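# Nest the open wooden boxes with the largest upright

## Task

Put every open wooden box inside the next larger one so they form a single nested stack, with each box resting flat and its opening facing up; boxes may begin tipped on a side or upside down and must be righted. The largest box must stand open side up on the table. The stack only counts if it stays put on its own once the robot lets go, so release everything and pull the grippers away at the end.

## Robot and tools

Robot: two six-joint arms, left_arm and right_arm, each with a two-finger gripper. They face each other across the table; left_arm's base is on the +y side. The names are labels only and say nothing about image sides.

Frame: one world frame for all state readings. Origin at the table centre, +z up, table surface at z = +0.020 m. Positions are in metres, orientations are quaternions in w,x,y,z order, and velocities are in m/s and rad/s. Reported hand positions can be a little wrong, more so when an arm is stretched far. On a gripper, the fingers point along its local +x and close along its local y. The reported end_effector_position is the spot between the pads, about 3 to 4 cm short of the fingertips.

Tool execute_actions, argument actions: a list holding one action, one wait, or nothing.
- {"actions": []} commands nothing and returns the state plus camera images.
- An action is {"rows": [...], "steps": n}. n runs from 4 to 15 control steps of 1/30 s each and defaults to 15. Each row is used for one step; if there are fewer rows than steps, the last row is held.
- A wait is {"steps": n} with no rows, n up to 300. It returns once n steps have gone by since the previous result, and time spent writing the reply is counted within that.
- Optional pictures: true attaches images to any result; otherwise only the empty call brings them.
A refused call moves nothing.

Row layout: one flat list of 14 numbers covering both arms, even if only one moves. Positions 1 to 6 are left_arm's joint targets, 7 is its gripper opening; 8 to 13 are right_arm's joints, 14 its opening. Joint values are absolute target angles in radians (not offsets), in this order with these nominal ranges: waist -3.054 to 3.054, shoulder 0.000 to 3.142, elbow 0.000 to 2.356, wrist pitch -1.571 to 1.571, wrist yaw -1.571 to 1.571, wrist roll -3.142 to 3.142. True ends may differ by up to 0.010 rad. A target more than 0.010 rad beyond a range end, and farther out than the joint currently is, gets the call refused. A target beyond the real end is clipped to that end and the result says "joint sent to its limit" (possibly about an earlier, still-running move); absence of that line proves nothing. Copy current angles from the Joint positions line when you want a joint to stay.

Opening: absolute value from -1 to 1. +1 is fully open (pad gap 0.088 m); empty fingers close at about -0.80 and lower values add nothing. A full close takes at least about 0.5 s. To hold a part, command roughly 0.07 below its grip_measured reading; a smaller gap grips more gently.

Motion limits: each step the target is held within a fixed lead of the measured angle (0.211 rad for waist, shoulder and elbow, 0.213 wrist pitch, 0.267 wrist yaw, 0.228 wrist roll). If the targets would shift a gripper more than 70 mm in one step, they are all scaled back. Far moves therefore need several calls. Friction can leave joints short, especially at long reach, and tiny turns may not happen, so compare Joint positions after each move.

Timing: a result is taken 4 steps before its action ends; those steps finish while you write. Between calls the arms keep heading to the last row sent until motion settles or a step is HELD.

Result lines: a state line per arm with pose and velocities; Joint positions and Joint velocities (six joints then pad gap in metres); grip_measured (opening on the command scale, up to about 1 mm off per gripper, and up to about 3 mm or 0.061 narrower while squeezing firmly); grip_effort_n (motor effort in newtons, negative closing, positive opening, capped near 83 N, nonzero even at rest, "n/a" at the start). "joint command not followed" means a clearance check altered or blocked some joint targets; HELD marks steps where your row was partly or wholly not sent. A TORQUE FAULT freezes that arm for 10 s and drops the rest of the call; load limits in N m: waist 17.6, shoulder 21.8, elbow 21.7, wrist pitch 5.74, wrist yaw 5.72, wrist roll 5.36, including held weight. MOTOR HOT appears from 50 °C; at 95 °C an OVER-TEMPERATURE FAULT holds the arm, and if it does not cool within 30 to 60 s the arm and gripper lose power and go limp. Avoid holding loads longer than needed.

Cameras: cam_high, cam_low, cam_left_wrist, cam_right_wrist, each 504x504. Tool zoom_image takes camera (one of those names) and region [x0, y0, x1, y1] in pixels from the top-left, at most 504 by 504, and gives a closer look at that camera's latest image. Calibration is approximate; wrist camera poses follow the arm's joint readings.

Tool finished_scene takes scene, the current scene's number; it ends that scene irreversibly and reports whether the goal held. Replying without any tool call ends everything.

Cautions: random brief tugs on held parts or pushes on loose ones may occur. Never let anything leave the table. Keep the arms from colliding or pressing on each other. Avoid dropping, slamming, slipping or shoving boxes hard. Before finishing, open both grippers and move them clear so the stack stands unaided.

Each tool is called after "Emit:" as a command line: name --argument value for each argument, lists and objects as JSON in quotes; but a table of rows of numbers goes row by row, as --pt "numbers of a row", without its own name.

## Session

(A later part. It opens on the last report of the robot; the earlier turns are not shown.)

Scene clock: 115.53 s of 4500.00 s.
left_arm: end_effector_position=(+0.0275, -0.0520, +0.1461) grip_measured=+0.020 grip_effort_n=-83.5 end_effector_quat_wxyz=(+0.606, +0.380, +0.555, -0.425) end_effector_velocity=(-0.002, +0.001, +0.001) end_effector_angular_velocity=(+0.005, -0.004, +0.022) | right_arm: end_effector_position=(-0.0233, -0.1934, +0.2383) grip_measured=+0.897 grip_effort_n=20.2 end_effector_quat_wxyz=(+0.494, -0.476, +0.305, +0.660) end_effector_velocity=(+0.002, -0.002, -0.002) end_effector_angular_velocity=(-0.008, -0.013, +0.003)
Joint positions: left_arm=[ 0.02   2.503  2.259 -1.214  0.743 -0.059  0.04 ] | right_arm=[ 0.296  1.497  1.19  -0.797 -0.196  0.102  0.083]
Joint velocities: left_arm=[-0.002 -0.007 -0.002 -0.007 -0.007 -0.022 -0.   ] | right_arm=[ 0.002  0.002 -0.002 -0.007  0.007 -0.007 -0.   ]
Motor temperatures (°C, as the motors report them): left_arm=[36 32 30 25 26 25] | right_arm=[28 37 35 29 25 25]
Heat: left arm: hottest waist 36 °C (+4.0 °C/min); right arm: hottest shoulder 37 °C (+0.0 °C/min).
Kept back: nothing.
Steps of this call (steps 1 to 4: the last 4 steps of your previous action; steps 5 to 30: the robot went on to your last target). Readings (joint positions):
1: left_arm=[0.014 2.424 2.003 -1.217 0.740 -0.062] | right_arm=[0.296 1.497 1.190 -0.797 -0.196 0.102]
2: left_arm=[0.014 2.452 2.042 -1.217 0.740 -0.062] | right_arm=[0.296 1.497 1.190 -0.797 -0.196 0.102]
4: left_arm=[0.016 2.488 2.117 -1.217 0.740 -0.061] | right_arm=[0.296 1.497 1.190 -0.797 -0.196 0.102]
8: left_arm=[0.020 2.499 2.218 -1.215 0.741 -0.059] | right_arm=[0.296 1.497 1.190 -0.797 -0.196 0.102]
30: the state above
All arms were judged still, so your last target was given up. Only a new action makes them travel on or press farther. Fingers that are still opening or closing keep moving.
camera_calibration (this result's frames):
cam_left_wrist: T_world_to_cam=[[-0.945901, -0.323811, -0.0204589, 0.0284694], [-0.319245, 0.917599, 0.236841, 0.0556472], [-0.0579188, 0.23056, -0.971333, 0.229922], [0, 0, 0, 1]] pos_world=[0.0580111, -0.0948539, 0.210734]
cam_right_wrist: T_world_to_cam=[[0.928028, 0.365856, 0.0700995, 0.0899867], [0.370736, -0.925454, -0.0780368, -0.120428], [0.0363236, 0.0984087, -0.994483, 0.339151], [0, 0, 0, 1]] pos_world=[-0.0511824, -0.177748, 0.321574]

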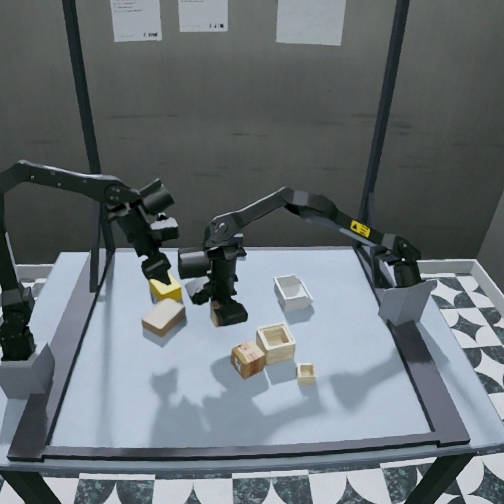

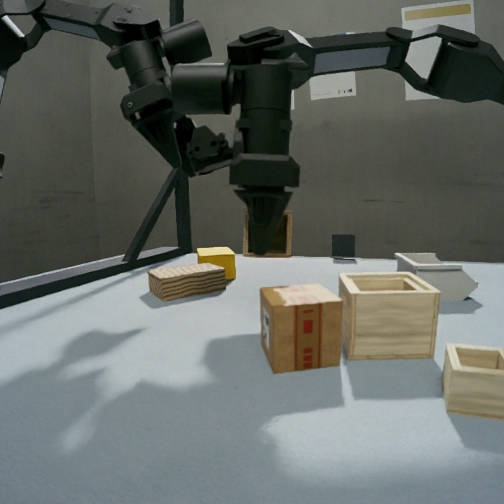

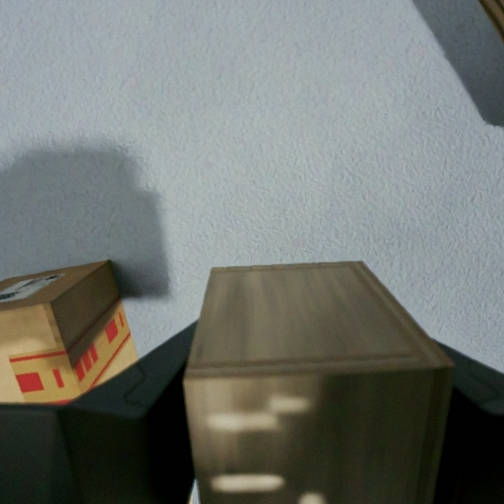

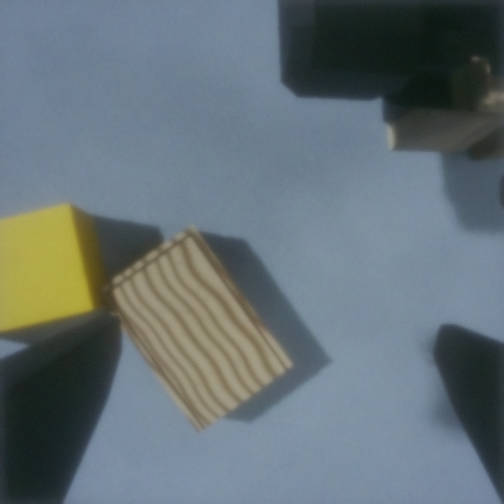

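Emit:
execute_actions --actions '[{"rows":[[-0.083,2.525,2.093,-0.914,0.764,-0.228,-0.1,0.3,1.5,1.2,-0.8,-0.2,0.1,0.9]],"steps":15}]'

Emit:
execute_actions --actions '[{"rows":[[-0.104,2.53,2.068,-0.87,0.764,-0.255,-0.1,0.3,1.5,1.2,-0.8,-0.2,0.1,0.9]],"steps":15}]'

Emit:
execute_actions --actions '[{"steps":10}]'

Scene clock: 116.20 s of 4500.00 s.
left_arm: end_effector_position=(+0.0151, -0.0596, +0.0729) grip_measured=+0.020 grip_effort_n=-83.5 end_effector_quat_wxyz=(+0.598, +0.370, +0.565, -0.432) end_effector_velocity=(+0.016, -0.060, +0.022) end_effector_angular_velocity=(-0.275, -0.010, -0.117) | right_arm: end_effector_position=(-0.0233, -0.1934, +0.2383) grip_measured=+0.897 grip_effort_n=19.3 end_effector_quat_wxyz=(+0.494, -0.476, +0.305, +0.660) end_effector_velocity=(-0.004, -0.001, -0.000) end_effector_angular_velocity=(-0.004, +0.023, +0.005)
Joint positions: left_arm=[-0.092  2.525  2.104 -0.937  0.759 -0.215  0.04 ] | right_arm=[ 0.296  1.497  1.19  -0.797 -0.196  0.102  0.083]
Joint velocities: left_arm=[ 0.042 -0.007 -0.002  0.33   0.051 -0.081 -0.   ] | right_arm=[ 0.002 -0.002 -0.002  0.007 -0.022  0.007 -0.   ]
Motor temperatures (°C, as the motors report them): left_arm=[36 32 30 25 26 25] | right_arm=[28 37 35 29 25 25]
Heat: left arm: hottest waist 36 °C (+4.1 °C/min); right arm: hottest shoulder 37 °C (+0.0 °C/min).
Steps of this call (steps 1 to 9: nothing new was sent; steps 10 to 20: the first 11 steps of this action). Readings (joint positions):
10: left_arm=[0.019 2.503 2.244 -1.193 0.743 -0.076] | right_arm=[0.296 1.497 1.190 -0.797 -0.196 0.102]
11: left_arm=[0.011 2.502 2.216 -1.141 0.745 -0.111] | right_arm=[0.296 1.497 1.190 -0.797 -0.196 0.102]
13: left_arm=[-0.018 2.502 2.172 -1.052 0.751 -0.159] | right_arm=[0.296 1.497 1.190 -0.797 -0.196 0.102]
17: left_arm=[-0.084 2.523 2.114 -0.965 0.757 -0.203] | right_arm=[0.296 1.497 1.190 -0.797 -0.196 0.102]
20: the state above

Scene clock: 116.70 s of 4500.00 s.
left_arm: end_effector_position=(+0.0204, -0.0620, +0.0696) grip_measured=+0.020 grip_effort_n=-83.5 end_effector_quat_wxyz=(+0.606, +0.358, +0.563, -0.433) end_effector_velocity=(-0.003, -0.001, -0.002) end_effector_angular_velocity=(-0.010, +0.023, +0.009) | right_arm: end_effector_position=(-0.0233, -0.1934, +0.2383) grip_measured=+0.897 grip_effort_n=19.3 end_effector_quat_wxyz=(+0.494, -0.476, +0.305, +0.660) end_effector_velocity=(-0.004, -0.003, +0.001) end_effector_angular_velocity=(-0.016, +0.027, +0.017)
Joint positions: left_arm=[-0.09   2.525  2.077 -0.882  0.761 -0.251  0.04 ] | right_arm=[ 0.296  1.497  1.19  -0.797 -0.196  0.102  0.083]
Joint velocities: left_arm=[-0.002 -0.002 -0.012  0.022  0.022 -0.022 -0.   ] | right_arm=[-0.002 -0.002  0.002 -0.007 -0.037 -0.007 -0.   ]
Motor temperatures (°C, as the motors report them): left_arm=[36 32 30 25 26 25] | right_arm=[28 37 35 29 25 25]
Heat: left arm: hottest waist 36 °C (+4.0 °C/min); right arm: hottest shoulder 37 °C (+0.0 °C/min).
Steps of this call (steps 1 to 4: the last 4 steps of your previous action; steps 5 to 15: the first 11 steps of this action). Readings (joint positions):
5: left_arm=[-0.087 2.525 2.098 -0.917 0.760 -0.226] | right_arm=[0.296 1.497 1.190 -0.797 -0.196 0.102]
6: left_arm=[-0.088 2.525 2.091 -0.906 0.760 -0.232] | right_arm=[0.296 1.497 1.190 -0.797 -0.196 0.102]
8: left_arm=[-0.090 2.525 2.084 -0.894 0.759 -0.239] | right_arm=[0.296 1.497 1.190 -0.797 -0.196 0.102]
12: left_arm=[-0.090 2.525 2.079 -0.884 0.760 -0.249] | right_arm=[0.296 1.497 1.190 -0.797 -0.196 0.102]
15: the state above

Scene clock: 117.03 s of 4500.00 s.
left_arm: end_effector_position=(+0.0206, -0.0619, +0.0694) grip_measured=+0.020 grip_effort_n=-83.5 end_effector_quat_wxyz=(+0.607, +0.357, +0.563, -0.432) end_effector_velocity=(-0.001, +0.005, -0.003) end_effector_angular_velocity=(+0.024, -0.013, +0.034) | right_arm: end_effector_position=(-0.0233, -0.1934, +0.2383) grip_measured=+0.897 grip_effort_n=19.8 end_effector_quat_wxyz=(+0.494, -0.476, +0.305, +0.660) end_effector_velocity=(-0.001, -0.003, -0.001) end_effector_angular_velocity=(-0.010, +0.001, +0.010)
Joint positions: left_arm=[-0.09   2.525  2.076 -0.88   0.761 -0.253  0.04 ] | right_arm=[ 0.296  1.497  1.19  -0.797 -0.196  0.102  0.083]
Joint velocities: left_arm=[-0.007 -0.002 -0.002 -0.022 -0.022 -0.022  0.   ] | right_arm=[ 0.002 -0.002 -0.002 -0.007 -0.007 -0.007 -0.   ]
Motor temperatures (°C, as the motors report them): left_arm=[36 32 30 25 26 25] | right_arm=[28 37 35 29 25 25]
Heat: left arm: hottest waist 36 °C (+4.1 °C/min); right arm: hottest shoulder 37 °C (+0.0 °C/min).
Kept back: nothing.
Steps of this call (steps 1 to 4: the last 4 steps of your previous action; steps 5 to 10: the robot went on to your last target). Readings (joint positions):
1: left_arm=[-0.090 2.525 2.077 -0.881 0.761 -0.252] | right_arm=[0.296 1.497 1.190 -0.797 -0.196 0.102]
2: left_arm=[-0.090 2.525 2.077 -0.881 0.761 -0.252] | right_arm=[0.296 1.497 1.190 -0.797 -0.196 0.102]
4: left_arm=[-0.090 2.525 2.076 -0.881 0.761 -0.252] | right_arm=[0.296 1.497 1.190 -0.797 -0.196 0.102]
8: left_arm=[-0.090 2.525 2.076 -0.880 0.761 -0.253] | right_arm=[0.296 1.497 1.190 -0.797 -0.196 0.102]
10: the state above

Emit:
execute_actions --actions '[{"rows":[[-0.09,2.525,2.076,-0.88,0.761,-0.253,1.0,0.3,1.5,1.2,-0.8,-0.2,0.1,0.9]],"steps":15}]'

Emit:
execute_actions --actions '[{"rows":[[0.023,2.45,2.26,-1.25,0.743,-0.056,1.0,0.3,1.5,1.2,-0.8,-0.2,0.1,0.9]],"steps":15}]'

Emit:
execute_actions --actions '[{"rows":[[0.25,2.0,1.5,-1.25,0.72,-0.1,1.0,0.25,1.9,1.7,-1.0,-0.25,0.0,0.9]],"steps":15}]'

Emit:
execute_actions --actions '[{"steps":25}]'

Emit:
execute_actions --actions '[{"rows":[[0.35,1.9,1.1,-1.05,0.68,0,1.0,0.17,2.42,2.1,-1.25,-0.28,-0.03,0.9]],"steps":15}]'

Emit:
execute_actions --actions '[{"steps":30}]' --pictures true

Scene clock: 117.70 s of 4500.00 s.
left_arm: end_effector_position=(+0.0194, -0.0624, +0.0691) grip_measured=+0.939 grip_effort_n=14.7 end_effector_quat_wxyz=(+0.605, +0.357, +0.564, -0.434) end_effector_velocity=(-0.007, -0.001, -0.001) end_effector_angular_velocity=(+0.007, -0.004, -0.003) | right_arm: end_effector_position=(-0.0233, -0.1934, +0.2383) grip_measured=+0.897 grip_effort_n=19.8 end_effector_quat_wxyz=(+0.494, -0.476, +0.305, +0.660) end_effector_velocity=(-0.002, -0.003, +0.001) end_effector_angular_velocity=(-0.011, +0.020, -0.002)
Joint positions: left_arm=[-0.091  2.525  2.076 -0.877  0.766 -0.253  0.085] | right_arm=[ 0.296  1.497  1.19  -0.797 -0.196  0.102  0.083]
Joint velocities: left_arm=[-0.012 -0.007  0.002 -0.007 -0.007 -0.007  0.028] | right_arm=[-0.002 -0.007 -0.002 -0.007 -0.022  0.007 -0.   ]
Motor temperatures (°C, as the motors report them): left_arm=[36 33 30 25 26 25] | right_arm=[28 37 36 29 25 25]
Heat: left arm: hottest waist 36 °C (+4.0 °C/min); right arm: hottest shoulder 37 °C (+0.0 °C/min).
Steps of this call (steps 1 to 9: the robot went on to your last target; steps 10 to 20: the first 11 steps of this action). Readings (joint positions):
10: left_arm=[-0.089 2.525 2.076 -0.879 0.761 -0.253] | right_arm=[0.296 1.497 1.190 -0.797 -0.196 0.102]
11: left_arm=[-0.090 2.525 2.076 -0.874 0.761 -0.253] | right_arm=[0.296 1.497 1.190 -0.797 -0.196 0.102]
13: left_arm=[-0.091 2.525 2.076 -0.875 0.764 -0.253] | right_arm=[0.296 1.497 1.190 -0.797 -0.196 0.102]
17: left_arm=[-0.092 2.525 2.076 -0.876 0.765 -0.253] | right_arm=[0.296 1.497 1.190 -0.797 -0.196 0.102]
20: the state above

Scene clock: 118.20 s of 4500.00 s.
left_arm: end_effector_position=(+0.0174, -0.0559, +0.1620) grip_measured=+1.000 grip_effort_n=15.6 end_effector_quat_wxyz=(+0.613, +0.373, +0.544, -0.435) end_effector_velocity=(-0.031, +0.008, +0.126) end_effector_angular_velocity=(-0.064, -0.062, -0.009) | right_arm: end_effector_position=(-0.0233, -0.1934, +0.2383) grip_measured=+0.897 grip_effort_n=19.8 end_effector_quat_wxyz=(+0.494, -0.476, +0.305, +0.660) end_effector_velocity=(+0.004, -0.004, -0.001) end_effector_angular_velocity=(-0.016, -0.011, -0.018)
Joint positions: left_arm=[ 0.027  2.457  2.245 -1.206  0.749 -0.075  0.088] | right_arm=[ 0.296  1.497  1.19  -0.797 -0.196  0.102  0.083]
Joint velocities: left_arm=[ 0.125 -0.159  0.164 -0.33  -0.022  0.11   0.   ] | right_arm=[-0.002 -0.002 -0.002 -0.022  0.007  0.007 -0.   ]
Motor temperatures (°C, as the motors report them): left_arm=[36 33 30 25 26 25] | right_arm=[28 37 36 29 25 25]
Heat: left arm: hottest waist 36 °C (+4.1 °C/min); right arm: hottest shoulder 37 °C (+0.0 °C/min).
Steps of this call (steps 1 to 4: the last 4 steps of your previous action; steps 5 to 15: the first 11 steps of this action). Readings (joint positions):
5: left_arm=[-0.090 2.525 2.087 -0.895 0.764 -0.238] | right_arm=[0.296 1.497 1.190 -0.797 -0.196 0.102]
6: left_arm=[-0.085 2.525 2.108 -0.933 0.761 -0.209] | right_arm=[0.296 1.497 1.190 -0.797 -0.196 0.102]
8: left_arm=[-0.063 2.523 2.147 -1.004 0.756 -0.160] | right_arm=[0.296 1.497 1.190 -0.797 -0.196 0.102]
12: left_arm=[-0.001 2.483 2.218 -1.156 0.750 -0.095] | right_arm=[0.296 1.497 1.190 -0.797 -0.196 0.102]
15: the state above

Scene clock: 118.70 s of 4500.00 s.
left_arm: end_effector_position=(+0.0351, +0.0260, +0.2552) grip_measured=+1.000 grip_effort_n=15.6 end_effector_quat_wxyz=(+0.684, +0.289, +0.559, -0.368) end_effector_velocity=(-0.132, +0.256, +0.162) end_effector_angular_velocity=(-0.139, -0.011, +0.408) | right_arm: end_effector_position=(-0.0238, -0.1721, +0.2338) grip_measured=+0.897 grip_effort_n=19.8 end_effector_quat_wxyz=(+0.469, -0.513, +0.328, +0.640) end_effector_velocity=(-0.010, +0.044, -0.008) end_effector_angular_velocity=(-0.129, -0.070, +0.017)
Joint positions: left_arm=[ 0.247  2.135  1.872 -1.246  0.723 -0.093  0.088] | right_arm=[ 0.269  1.657  1.369 -0.929 -0.227  0.036  0.083]
Joint velocities: left_arm=[ 0.354 -1.189 -1.282 -0.051 -0.007 -0.051  0.   ] | right_arm=[-0.002  0.286  0.335 -0.198  0.007 -0.066 -0.   ]
Motor temperatures (°C, as the motors report them): left_arm=[36 33 30 25 26 25] | right_arm=[28 37 36 29 25 25]
Heat: left arm: hottest waist 36 °C (+4.0 °C/min); right arm: hottest shoulder 37 °C (+0.0 °C/min).
Kept back: nothing.
A step of this action was HELD (marked below), so the last 4 steps of it were dropped. An arm can still carry out its HELD step.
Steps of this call (steps 1 to 4: the last 4 steps of your previous action; steps 5 to 15: the first 11 steps of this action). Readings (joint positions):
5: left_arm=[0.026 2.445 2.242 -1.232 0.747 -0.064] | right_arm=[0.295 1.513 1.206 -0.826 -0.202 0.089]
6: left_arm=[0.033 2.429 2.212 -1.236 0.746 -0.066] | right_arm=[0.288 1.548 1.252 -0.882 -0.216 0.067]
8: left_arm=[0.070 2.389 2.152 -1.243 0.741 -0.074] | right_arm=[0.273 1.636 1.344 -0.918 -0.228 0.040]
9: left_arm=[0.096 2.365 2.122 -1.243 0.738 -0.077] | right_arm=[0.269 1.648 1.354 -0.898 -0.228 0.040] HELD
10: left_arm=[0.124 2.335 2.087 -1.243 0.735 -0.081] | right_arm=[0.268 1.652 1.353 -0.911 -0.227 0.040] HELD
11: left_arm=[0.154 2.301 2.048 -1.243 0.732 -0.084] | right_arm=[0.269 1.650 1.351 -0.925 -0.227 0.040] HELD
12: left_arm=[0.183 2.262 2.005 -1.243 0.728 -0.087] | right_arm=[0.269 1.647 1.350 -0.924 -0.227 0.040]
15: the state above
joint command not followed: on one or more control steps a check withheld the commanded joint targets of the right arm, and it was not sent them on those steps.
cause: the commanded joint targets would bring a part of the robot too close to another arm (a part of this arm just beyond joint 4 (wrist pitch) and a part of the other arm just beyond its joint 3 (elbow)); next, command targets that bring no part of the robot closer to that arm.

Scene clock: 119.53 s of 4500.00 s.
left_arm: end_effector_position=(+0.0124, +0.0556, +0.2526) grip_measured=+1.000 grip_effort_n=15.6 end_effector_quat_wxyz=(+0.679, +0.285, +0.576, -0.353) end_effector_velocity=(-0.001, +0.001, +0.000) end_effector_angular_velocity=(+0.006, -0.003, +0.008) | right_arm: end_effector_position=(-0.0268, -0.1366, +0.2200) grip_measured=+0.897 grip_effort_n=19.3 end_effector_quat_wxyz=(+0.454, -0.531, +0.345, +0.627) end_effector_velocity=(+0.001, -0.001, -0.002) end_effector_angular_velocity=(-0.012, -0.001, +0.017)
Joint positions: left_arm=[ 0.245  2.013  1.71  -1.252  0.723 -0.097  0.088] | right_arm=[ 0.252  1.846  1.558 -0.997 -0.246  0.002  0.083]
Joint velocities: left_arm=[-0.002 -0.002  0.002 -0.007 -0.007 -0.007  0.   ] | right_arm=[-0.002  0.007  0.002 -0.007 -0.007 -0.022 -0.   ]
Motor temperatures (°C, as the motors report them): left_arm=[36 33 30 25 26 25] | right_arm=[28 37 36 29 25 25]
Heat: left arm: hottest waist 36 °C (+4.0 °C/min); right arm: hottest shoulder 37 °C (+0.0 °C/min).
Kept back: nothing.
Steps of this call (steps 1 to 25: nothing new was sent). Readings (joint positions):
1: left_arm=[0.255 2.098 1.834 -1.249 0.723 -0.094] | right_arm=[0.269 1.669 1.381 -0.935 -0.228 0.034]
2: left_arm=[0.258 2.068 1.805 -1.252 0.723 -0.095] | right_arm=[0.269 1.684 1.397 -0.940 -0.230 0.030]
4: left_arm=[0.253 2.032 1.768 -1.252 0.723 -0.095] | right_arm=[0.266 1.721 1.433 -0.952 -0.234 0.024]
8: left_arm=[0.244 2.018 1.729 -1.252 0.723 -0.096] | right_arm=[0.258 1.797 1.509 -0.977 -0.241 0.011]
25: the state above

Scene clock: 119.90 s of 4500.00 s.
left_arm: end_effector_position=(+0.0485, +0.1500, +0.2070) grip_measured=+1.000 grip_effort_n=15.1 end_effector_quat_wxyz=(+0.681, +0.271, +0.609, -0.304) end_effector_velocity=(-0.046, +0.355, -0.281) end_effector_angular_velocity=(+0.738, +0.696, +0.780) | right_arm: end_effector_position=(+0.0042, -0.0712, +0.1735) grip_measured=+0.897 grip_effort_n=19.8 end_effector_quat_wxyz=(+0.443, -0.558, +0.421, +0.561) end_effector_velocity=(+0.029, +0.153, -0.231) end_effector_angular_velocity=(-0.236, +0.013, -0.048)
Joint positions: left_arm=[ 0.349  1.914  1.252 -1.063  0.685 -0.009  0.088] | right_arm=[ 0.169  2.275  2.007 -1.227 -0.274 -0.026  0.083]
Joint velocities: left_arm=[-0.022 -0.002 -1.287 -0.007 -0.051  0.022  0.   ] | right_arm=[-0.002  1.028  0.813 -0.022 -0.066 -0.022 -0.   ]
Motor temperatures (°C, as the motors report them): left_arm=[36 33 30 25 26 25] | right_arm=[28 37 36 29 25 25]
Heat: left arm: hottest waist 36 °C (+4.0 °C/min); right arm: hottest shoulder 37 °C (+0.0 °C/min).
Steps of this call (steps 1 to 11: the first 11 steps of this action). Readings (joint positions):
1: left_arm=[0.247 2.004 1.690 -1.224 0.722 -0.090] | right_arm=[0.250 1.864 1.575 -1.025 -0.251 -0.002]
2: left_arm=[0.257 1.982 1.644 -1.173 0.715 -0.066] | right_arm=[0.240 1.897 1.625 -1.085 -0.262 -0.008]
4: left_arm=[0.295 1.944 1.557 -1.128 0.701 -0.041] | right_arm=[0.212 1.980 1.721 -1.142 -0.266 -0.016]
8: left_arm=[0.347 1.914 1.386 -1.075 0.688 -0.016] | right_arm=[0.174 2.153 1.892 -1.214 -0.270 -0.023]
11: the state above

Scene clock: 120.90 s of 4500.00 s.
left_arm: end_effector_position=(+0.0415, +0.1895, +0.1776) grip_measured=+1.000 grip_effort_n=15.6 end_effector_quat_wxyz=(+0.659, +0.261, +0.654, -0.264) end_effector_velocity=(-0.003, +0.000, -0.000) end_effector_angular_velocity=(+0.000, +0.010, +0.010) | right_arm: end_effector_position=(+0.0124, -0.0616, +0.1391) grip_measured=+0.897 grip_effort_n=18.8 end_effector_quat_wxyz=(+0.433, -0.572, +0.440, +0.540) end_effector_velocity=(-0.003, -0.002, +0.003) end_effector_angular_velocity=(-0.006, +0.021, +0.003)
Joint positions: left_arm=[ 0.347  1.911  1.106 -1.052  0.682 -0.003  0.088] | right_arm=[ 0.169  2.403  2.09  -1.248 -0.276 -0.027  0.083]
Joint velocities: left_arm=[-0.002 -0.002 -0.002 -0.007  0.007 -0.007  0.   ] | right_arm=[-0.002 -0.007 -0.002 -0.007 -0.022 -0.007 -0.   ]
Motor temperatures (°C, as the motors report them): left_arm=[36 33 30 25 26 25] | right_arm=[28 37 36 29 25 25]
Heat: left arm: hottest waist 36 °C (+4.0 °C/min); right arm: hottest shoulder 37 °C (-1.0 °C/min).
Kept back: nothing.
Steps of this call (steps 1 to 4: the last 4 steps of your previous action; steps 5 to 30: the robot went on to your last target). Readings (joint positions):
1: left_arm=[0.348 1.914 1.213 -1.062 0.684 -0.008] | right_arm=[0.169 2.307 2.030 -1.230 -0.275 -0.026]
2: left_arm=[0.348 1.914 1.182 -1.062 0.682 -0.007] | right_arm=[0.169 2.332 2.044 -1.235 -0.275 -0.027]
4: left_arm=[0.347 1.914 1.144 -1.059 0.682 -0.006] | right_arm=[0.169 2.370 2.057 -1.243 -0.275 -0.027]
8: left_arm=[0.347 1.913 1.120 -1.053 0.682 -0.004] | right_arm=[0.169 2.401 2.071 -1.247 -0.275 -0.027]
30: the state above
All arms were judged still, so your last target was given up. Only a new action makes them travel on or press farther. Fingers that are still opening or closing keep moving.
camera_calibration (this result's frames):
cam_left_wrist: T_world_to_cam=[[-0.710887, -0.702753, -0.0278941, 0.183867], [-0.672033, 0.667048, 0.321588, -0.121867], [-0.20739, 0.247358, -0.946469, 0.204238], [0, 0, 0, 1]] pos_world=[0.0911669, 0.159984, 0.237625]
cam_right_wrist: T_world_to_cam=[[0.961132, 0.276058, 0.00412466, 0.0187702], [0.259833, -0.90949, 0.324522, -0.0730884], [0.0933383, -0.310837, -0.945869, 0.193512], [0, 0, 0, 1]] pos_world=[-0.017112, -0.0115041, 0.206679]

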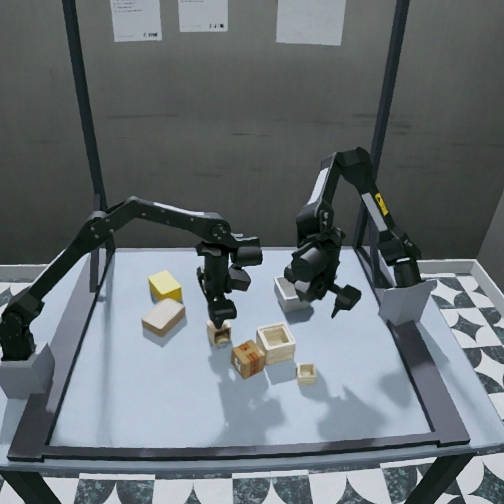

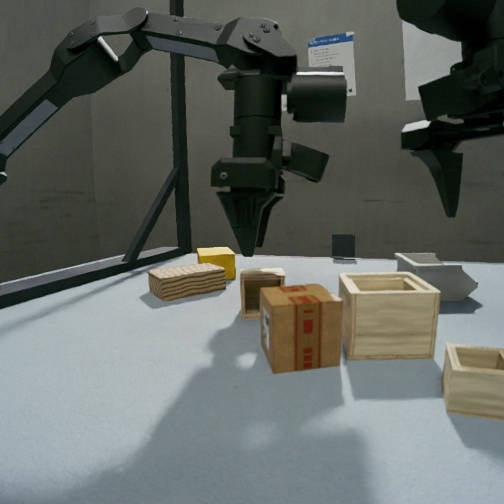

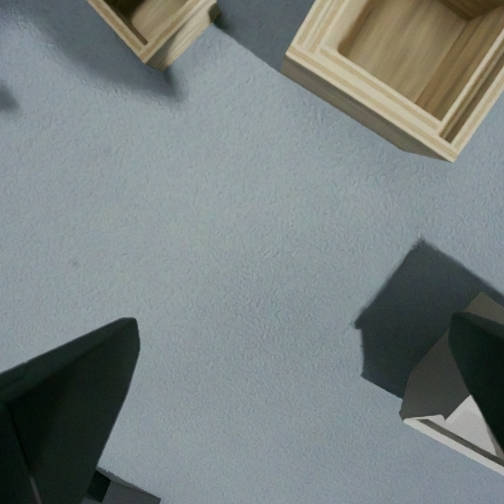

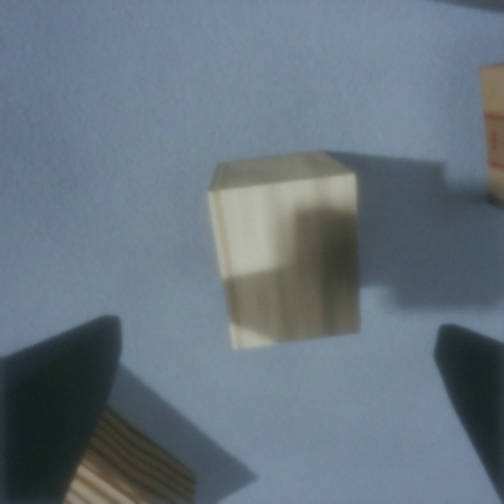

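Emit:
execute_actions --actions '[{"rows":[[0.35,1.9,1.1,-1.05,0.68,0,1.0,0.2,2.54,2.17,-1.2,-0.28,-0.03,0.9]],"steps":15}]'

Emit:
execute_actions --actions '[{"steps":20}]' --pictures true

Scene clock: 121.73 s of 4500.00 s.
left_arm: end_effector_position=(+0.0414, +0.1896, +0.1776) grip_measured=+1.000 grip_effort_n=15.6 end_effector_quat_wxyz=(+0.659, +0.261, +0.654, -0.264) end_effector_velocity=(-0.002, +0.000, +0.001) end_effector_angular_velocity=(-0.006, +0.006, +0.011) | right_arm: end_effector_position=(+0.0089, -0.0516, +0.0948) grip_measured=+0.897 grip_effort_n=19.3 end_effector_quat_wxyz=(+0.420, -0.584, +0.441, +0.537) end_effector_velocity=(-0.004, +0.013, +0.004) end_effector_angular_velocity=(+0.050, +0.022, +0.035)
Joint positions: left_arm=[ 0.347  1.911  1.105 -1.052  0.682 -0.003  0.088] | right_arm=[ 0.199  2.526  2.149 -1.206 -0.276 -0.028  0.083]
Joint velocities: left_arm=[ 0.002 -0.007 -0.002 -0.007  0.007 -0.007  0.   ] | right_arm=[-0.002  0.002  0.022  0.037 -0.007 -0.022 -0.   ]
Motor temperatures (°C, as the motors report them): left_arm=[36 33 30 25 26 25] | right_arm=[28 37 36 28 25 25]
Heat: left arm: hottest waist 36 °C (+4.0 °C/min); right arm: hottest shoulder 37 °C (-1.0 °C/min).
Steps of this call (steps 1 to 14: nothing new was sent; steps 15 to 25: the first 11 steps of this action). Readings (joint positions):
15: left_arm=[0.347 1.911 1.106 -1.052 0.682 -0.003] | right_arm=[0.170 2.412 2.096 -1.250 -0.276 -0.027]
16: left_arm=[0.347 1.911 1.106 -1.052 0.682 -0.003] | right_arm=[0.172 2.429 2.115 -1.240 -0.276 -0.027]
18: left_arm=[0.347 1.911 1.106 -1.052 0.682 -0.003] | right_arm=[0.180 2.465 2.144 -1.213 -0.276 -0.028]
22: left_arm=[0.347 1.911 1.105 -1.052 0.682 -0.003] | right_arm=[0.195 2.515 2.149 -1.210 -0.276 -0.028]
25: the state above

Scene clock: 122.40 s of 4500.00 s.
left_arm: end_effector_position=(+0.0414, +0.1896, +0.1776) grip_measured=+1.000 grip_effort_n=15.6 end_effector_quat_wxyz=(+0.659, +0.261, +0.654, -0.264) end_effector_velocity=(+0.001, +0.000, -0.000) end_effector_angular_velocity=(+0.003, -0.009, +0.001) | right_arm: end_effector_position=(+0.0072, -0.0482, +0.0973) grip_measured=+0.897 grip_effort_n=19.8 end_effector_quat_wxyz=(+0.422, -0.581, +0.436, +0.542) end_effector_velocity=(+0.000, -0.002, +0.001) end_effector_angular_velocity=(-0.008, +0.006, +0.002)
Joint positions: left_arm=[ 0.347  1.911  1.105 -1.052  0.682 -0.003  0.088] | right_arm=[ 0.199  2.526  2.16  -1.202 -0.276 -0.028  0.083]
Joint velocities: left_arm=[-0.002 -0.002 -0.002  0.007 -0.007 -0.007  0.   ] | right_arm=[-0.002 -0.002 -0.002 -0.007 -0.007 -0.007 -0.   ]
Motor temperatures (°C, as the motors report them): left_arm=[36 33 30 25 26 25] | right_arm=[28 37 36 28 25 25]
Heat: left arm: hottest waist 36 °C (+4.0 °C/min); right arm: hottest shoulder 37 °C (-1.0 °C/min).
Kept back: nothing.
Steps of this call (steps 1 to 4: the last 4 steps of your previous action; steps 5 to 20: the robot went on to your last target). Readings (joint positions):
1: left_arm=[0.347 1.911 1.105 -1.052 0.682 -0.003] | right_arm=[0.199 2.526 2.151 -1.205 -0.276 -0.028]
2: left_arm=[0.347 1.911 1.105 -1.052 0.682 -0.003] | right_arm=[0.199 2.526 2.153 -1.204 -0.276 -0.028]
4: left_arm=[0.347 1.911 1.105 -1.052 0.682 -0.003] | right_arm=[0.199 2.526 2.159 -1.202 -0.276 -0.028]
8: left_arm=[0.347 1.911 1.105 -1.052 0.682 -0.003] | right_arm=[0.199 2.526 2.160 -1.202 -0.276 -0.028]
20: the state above
camera_calibration (this result's frames):
cam_left_wrist: T_world_to_cam=[[-0.711155, -0.702481, -0.0278974, 0.183821], [-0.67178, 0.667303, 0.321588, -0.122022], [-0.207293, 0.24744, -0.946469, 0.20419], [0, 0, 0, 1]] pos_world=[0.0910805, 0.160032, 0.237628]
cam_right_wrist: T_world_to_cam=[[0.953461, 0.301513, 0.00163937, 0.0218347], [0.283203, -0.897397, 0.33834, -0.046915], [0.103485, -0.32213, -0.941022, 0.15763], [0, 0, 0, 1]] pos_world=[-0.0238445, 0.0020926, 0.164171]

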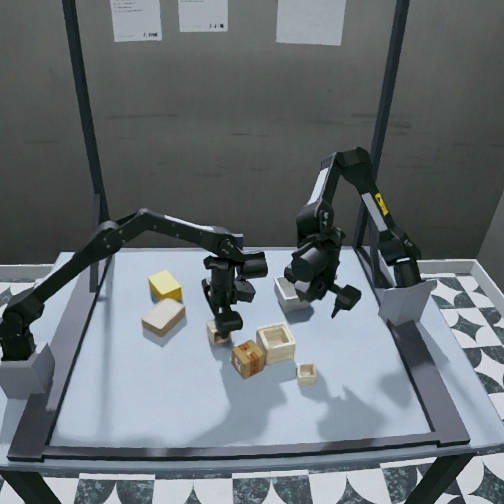

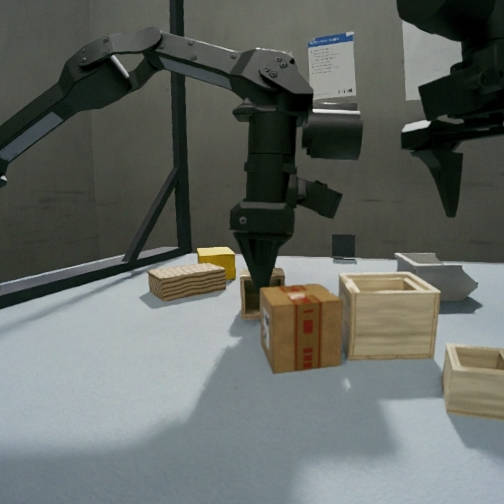

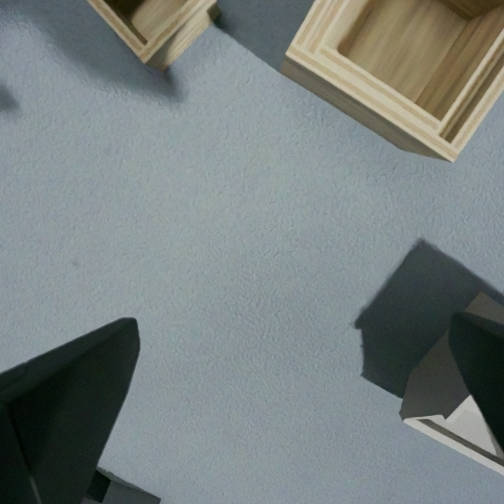

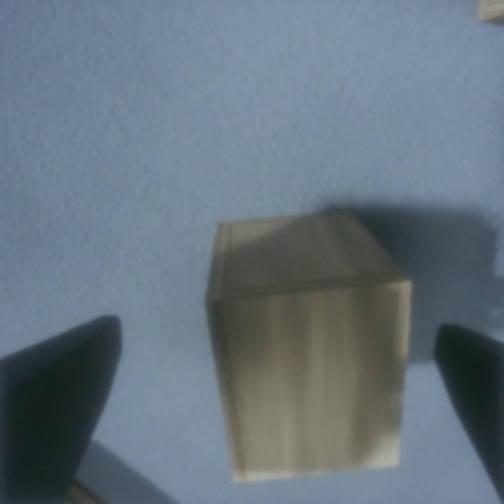

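Emit:
execute_actions --actions '[{"rows":[[0.35,1.9,1.1,-1.05,0.68,0,1.0,0.155,2.62,2.16,-1.11,-0.28,-0.03,0.9]],"steps":15}]'

Emit:
execute_actions --actions '[{"steps":15}]' --pictures true

Scene clock: 122.87 s of 4500.00 s.
left_arm: end_effector_position=(+0.0414, +0.1896, +0.1776) grip_measured=+1.000 grip_effort_n=15.6 end_effector_quat_wxyz=(+0.659, +0.261, +0.654, -0.264) end_effector_velocity=(-0.001, +0.001, +0.000) end_effector_angular_velocity=(+0.008, -0.003, +0.007) | right_arm: end_effector_position=(+0.0364, -0.0310, +0.0686) grip_measured=+0.897 grip_effort_n=18.8 end_effector_quat_wxyz=(+0.438, -0.566, +0.444, +0.539) end_effector_velocity=(-0.003, +0.018, -0.002) end_effector_angular_velocity=(+0.085, +0.011, +0.036)
Joint positions: left_arm=[ 0.347  1.911  1.105 -1.052  0.682 -0.003  0.088] | right_arm=[ 0.152  2.606  2.165 -1.119 -0.28  -0.028  0.083]
Joint velocities: left_arm=[-0.002 -0.002  0.002 -0.007 -0.007 -0.007  0.   ] | right_arm=[ 0.002 -0.002 -0.007  0.095  0.007 -0.007 -0.   ]
Motor temperatures (°C, as the motors report them): left_arm=[36 33 30 25 26 25] | right_arm=[28 37 36 28 25 25]
Heat: left arm: hottest waist 36 °C (+4.0 °C/min); right arm: hottest shoulder 37 °C (-1.0 °C/min).
Steps of this call (steps 1 to 3: the robot went on to your last target; steps 4 to 14: the first 11 steps of this action). Readings (joint positions):
4: left_arm=[0.347 1.911 1.105 -1.052 0.682 -0.003] | right_arm=[0.198 2.531 2.160 -1.198 -0.277 -0.028]
5: left_arm=[0.347 1.911 1.105 -1.052 0.682 -0.003] | right_arm=[0.195 2.538 2.162 -1.173 -0.279 -0.028]
7: left_arm=[0.347 1.911 1.105 -1.052 0.682 -0.003] | right_arm=[0.183 2.559 2.165 -1.141 -0.279 -0.028]
11: left_arm=[0.347 1.911 1.105 -1.052 0.682 -0.003] | right_arm=[0.157 2.600 2.165 -1.124 -0.280 -0.028]
14: the state above

Scene clock: 123.37 s of 4500.00 s.
left_arm: end_effector_position=(+0.0414, +0.1896, +0.1776) grip_measured=+1.000 grip_effort_n=15.1 end_effector_quat_wxyz=(+0.659, +0.261, +0.654, -0.264) end_effector_velocity=(-0.001, +0.001, +0.000) end_effector_angular_velocity=(+0.008, -0.003, +0.007) | right_arm: end_effector_position=(+0.0360, -0.0297, +0.0683) grip_measured=+0.897 grip_effort_n=18.8 end_effector_quat_wxyz=(+0.439, -0.565, +0.442, +0.541) end_effector_velocity=(+0.002, -0.001, +0.002) end_effector_angular_velocity=(-0.006, +0.006, -0.002)
Joint positions: left_arm=[ 0.347  1.911  1.105 -1.052  0.682 -0.003  0.088] | right_arm=[ 0.152  2.606  2.165 -1.112 -0.28  -0.028  0.083]
Joint velocities: left_arm=[-0.002 -0.002  0.002 -0.007 -0.007 -0.007  0.   ] | right_arm=[-0.007 -0.002 -0.002 -0.007 -0.007 -0.007 -0.   ]
Motor temperatures (°C, as the motors report them): left_arm=[36 33 30 25 26 25] | right_arm=[28 38 36 28 25 25]
Heat: left arm: hottest waist 36 °C (+4.0 °C/min); right arm: hottest shoulder 38 °C (+0.0 °C/min).
Kept back: nothing.
Steps of this call (steps 1 to 4: the last 4 steps of your previous action; steps 5 to 15: the robot went on to your last target). Readings (joint positions):
1: left_arm=[0.347 1.911 1.105 -1.052 0.682 -0.003] | right_arm=[0.152 2.606 2.165 -1.116 -0.280 -0.028]
2: left_arm=[0.347 1.911 1.105 -1.052 0.682 -0.003] | right_arm=[0.152 2.606 2.165 -1.114 -0.280 -0.028]
4: left_arm=[0.347 1.911 1.105 -1.052 0.682 -0.003] | right_arm=[0.152 2.606 2.165 -1.114 -0.280 -0.028]
8: left_arm=[0.347 1.911 1.105 -1.052 0.682 -0.003] | right_arm=[0.152 2.606 2.165 -1.112 -0.280 -0.028]
15: the state above
All arms were judged still, so your last target was given up. Only a new action makes them travel on or press farther. Fingers that are still opening or closing keep moving.
camera_calibration (this result's frames):
cam_left_wrist: T_world_to_cam=[[-0.711155, -0.702481, -0.0278974, 0.183821], [-0.67178, 0.667303, 0.321588, -0.122022], [-0.207293, 0.24744, -0.946469, 0.20419], [0, 0, 0, 1]] pos_world=[0.0910805, 0.160032, 0.237628]
cam_right_wrist: T_world_to_cam=[[0.964763, 0.26311, 0.00226923, -0.0127856], [0.249262, -0.916678, 0.312362, -0.0262295], [0.0842659, -0.30079, -0.94996, 0.135203], [0, 0, 0, 1]] pos_world=[0.00748001, 0.0199878, 0.13666]

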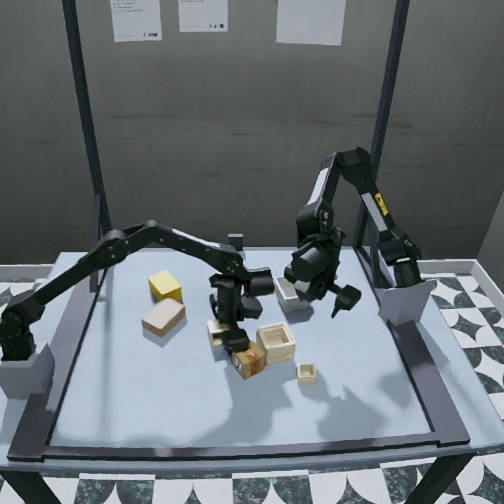

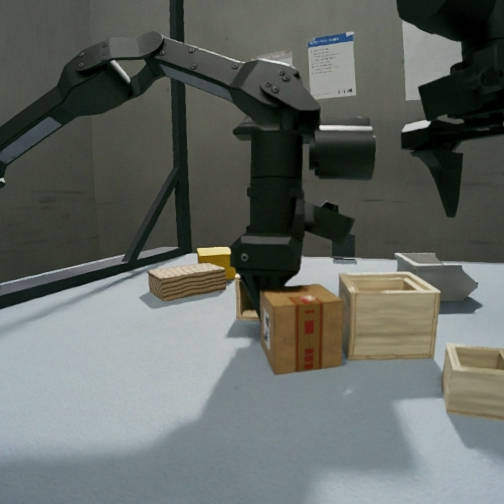

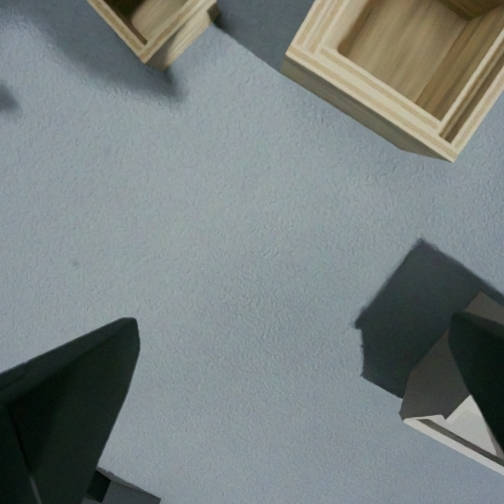

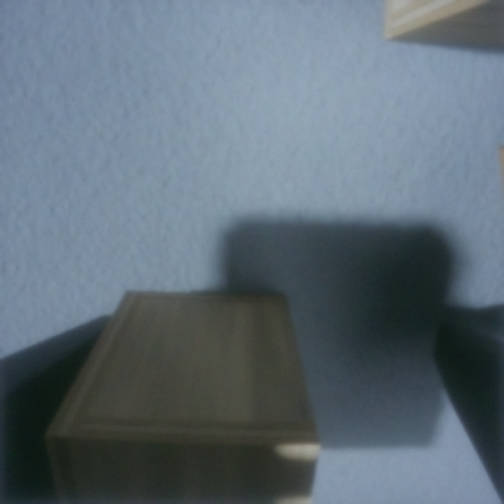

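Emit:
execute_actions --actions '[{"rows":[[0.35,1.9,1.1,-1.05,0.68,0,1.0,0.178,2.615,2.16,-1.11,-0.28,-0.03,0.9]],"steps":12}]'

Emit:
execute_actions --actions '[{"rows":[[0.35,1.9,1.1,-1.05,0.68,0,1.0,0.178,2.615,2.16,-1.11,-0.28,-0.03,-0.1]],"steps":15}]'

Emit:
execute_actions --actions '[{"steps":10}]' --pictures true

Scene clock: 123.83 s of 4500.00 s.
left_arm: end_effector_position=(+0.0414, +0.1896, +0.1776) grip_measured=+1.000 grip_effort_n=15.6 end_effector_quat_wxyz=(+0.659, +0.261, +0.654, -0.264) end_effector_velocity=(-0.005, +0.002, -0.000) end_effector_angular_velocity=(+0.008, +0.018, +0.019) | right_arm: end_effector_position=(+0.0262, -0.0327, +0.0652) grip_measured=+0.897 grip_effort_n=19.3 end_effector_quat_wxyz=(+0.432, -0.571, +0.438, +0.544) end_effector_velocity=(-0.029, -0.013, -0.008) end_effector_angular_velocity=(-0.034, -0.012, +0.051)
Joint positions: left_arm=[ 0.347  1.911  1.105 -1.052  0.682 -0.003  0.088] | right_arm=[ 0.174  2.606  2.165 -1.112 -0.28  -0.028  0.083]
Joint velocities: left_arm=[-0.002 -0.002 -0.002 -0.022  0.007 -0.007  0.   ] | right_arm=[ 0.066 -0.002  0.002 -0.022  0.007  0.007 -0.   ]
Motor temperatures (°C, as the motors report them): left_arm=[36 33 30 25 26 25] | right_arm=[28 38 36 28 25 25]
Heat: left arm: hottest waist 36 °C (+4.0 °C/min); right arm: hottest shoulder 38 °C (+0.0 °C/min).
Steps of this call (steps 1 to 6: nothing new was sent; steps 7 to 14: the first 8 steps of this action). Readings (joint positions):
7: left_arm=[0.347 1.911 1.105 -1.052 0.682 -0.003] | right_arm=[0.153 2.606 2.165 -1.112 -0.280 -0.028]
8: left_arm=[0.347 1.911 1.105 -1.052 0.682 -0.003] | right_arm=[0.154 2.606 2.165 -1.112 -0.280 -0.028]
10: left_arm=[0.347 1.911 1.105 -1.052 0.682 -0.003] | right_arm=[0.160 2.606 2.165 -1.112 -0.280 -0.028]
14: the state above

Scene clock: 124.33 s of 4500.00 s.
left_arm: end_effector_position=(+0.0414, +0.1896, +0.1776) grip_measured=+1.000 grip_effort_n=15.6 end_effector_quat_wxyz=(+0.659, +0.261, +0.654, -0.264) end_effector_velocity=(-0.000, +0.004, -0.001) end_effector_angular_velocity=(+0.013, +0.004, +0.020) | right_arm: end_effector_position=(+0.0248, -0.0331, +0.0648) grip_measured=+0.031 grip_effort_n=-83.5 end_effector_quat_wxyz=(+0.431, -0.571, +0.437, +0.545) end_effector_velocity=(-0.002, -0.002, +0.001) end_effector_angular_velocity=(-0.011, +0.020, +0.002)
Joint positions: left_arm=[ 0.347  1.911  1.105 -1.052  0.682 -0.003  0.088] | right_arm=[ 0.177  2.606  2.165 -1.111 -0.28  -0.028  0.04 ]
Joint velocities: left_arm=[ 0.002  0.002 -0.007 -0.007 -0.007 -0.007  0.   ] | right_arm=[-0.002 -0.002 -0.002 -0.007 -0.022 -0.007  0.   ]
Motor temperatures (°C, as the motors report them): left_arm=[36 33 30 25 26 25] | right_arm=[28 38 35 28 25 25]
Heat: left arm: hottest waist 36 °C (+4.0 °C/min); right arm: hottest shoulder 38 °C (+0.0 °C/min).
Steps of this call (steps 1 to 4: the last 4 steps of your previous action; steps 5 to 15: the first 11 steps of this action). Readings (joint positions):
5: left_arm=[0.347 1.911 1.105 -1.052 0.682 -0.003] | right_arm=[0.177 2.606 2.165 -1.112 -0.280 -0.028]
6: left_arm=[0.347 1.911 1.105 -1.052 0.682 -0.003] | right_arm=[0.177 2.606 2.165 -1.112 -0.280 -0.028]
8: left_arm=[0.347 1.911 1.105 -1.052 0.682 -0.003] | right_arm=[0.177 2.606 2.165 -1.112 -0.280 -0.028]
12: left_arm=[0.347 1.911 1.105 -1.052 0.682 -0.003] | right_arm=[0.177 2.606 2.165 -1.112 -0.280 -0.028]
15: the state above

Scene clock: 124.67 s of 4500.00 s.
left_arm: end_effector_position=(+0.0414, +0.1896, +0.1776) grip_measured=+1.000 grip_effort_n=15.6 end_effector_quat_wxyz=(+0.659, +0.261, +0.654, -0.264) end_effector_velocity=(+0.000, +0.001, +0.001) end_effector_angular_velocity=(+0.005, -0.004, +0.011) | right_arm: end_effector_position=(+0.0248, -0.0331, +0.0648) grip_measured=+0.031 grip_effort_n=-83.5 end_effector_quat_wxyz=(+0.431, -0.571, +0.437, +0.545) end_effector_velocity=(+0.000, -0.002, +0.001) end_effector_angular_velocity=(-0.008, +0.006, +0.003)
Joint positions: left_arm=[ 0.347  1.911  1.105 -1.052  0.682 -0.003  0.088] | right_arm=[ 0.177  2.606  2.165 -1.111 -0.28  -0.028  0.04 ]
Joint velocities: left_arm=[ 0.002 -0.002  0.002 -0.007 -0.007 -0.007  0.   ] | right_arm=[-0.002 -0.002 -0.002 -0.007 -0.007 -0.007 -0.   ]
Motor temperatures (°C, as the motors report them): left_arm=[36 33 30 25 26 25] | right_arm=[28 38 35 28 25 25]
Heat: left arm: hottest waist 36 °C (+4.0 °C/min); right arm: hottest shoulder 38 °C (+0.0 °C/min).
Kept back: nothing.
Steps of this call (steps 1 to 4: the last 4 steps of your previous action; steps 5 to 10: the robot went on to your last target). Readings (joint positions):
1: left_arm=[0.347 1.911 1.105 -1.052 0.682 -0.003] | right_arm=[0.177 2.606 2.165 -1.111 -0.280 -0.028]
2: left_arm=[0.347 1.911 1.105 -1.052 0.682 -0.003] | right_arm=[0.177 2.606 2.165 -1.111 -0.280 -0.028]
4: left_arm=[0.347 1.911 1.105 -1.052 0.682 -0.003] | right_arm=[0.177 2.606 2.165 -1.111 -0.280 -0.028]
8: left_arm=[0.347 1.911 1.105 -1.052 0.682 -0.003] | right_arm=[0.177 2.606 2.165 -1.111 -0.280 -0.028]
10: the state above
camera_calibration (this result's frames):
cam_left_wrist: T_world_to_cam=[[-0.711155, -0.702481, -0.0278974, 0.183821], [-0.67178, 0.667303, 0.321588, -0.122022], [-0.207293, 0.24744, -0.946469, 0.20419], [0, 0, 0, 1]] pos_world=[0.0910805, 0.160032, 0.237628]
cam_right_wrist: T_world_to_cam=[[0.958338, 0.285637, 0.000246931, -0.0000107055], [0.270669, -0.908396, 0.318676, -0.026155], [0.0912498, -0.305332, -0.947864, 0.13132], [0, 0, 0, 1]] pos_world=[-0.00489335, 0.0163403, 0.132809]

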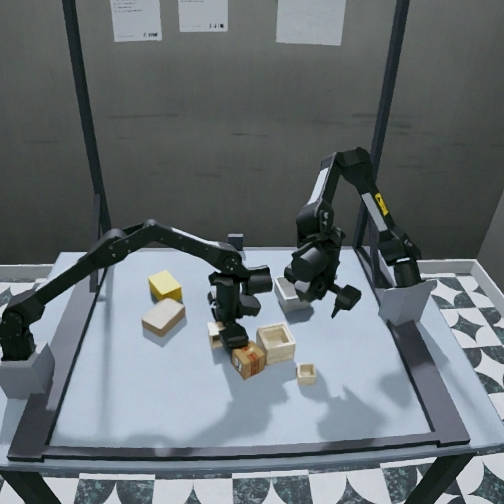

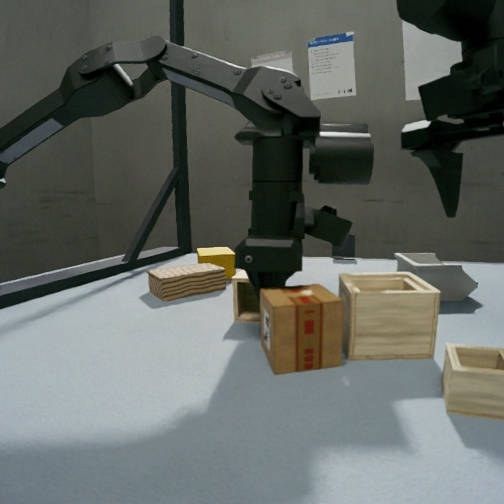

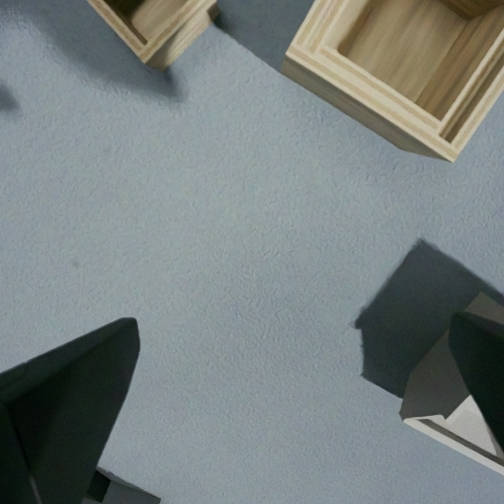

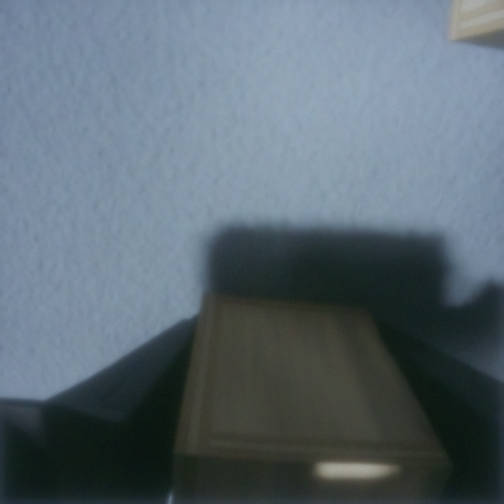

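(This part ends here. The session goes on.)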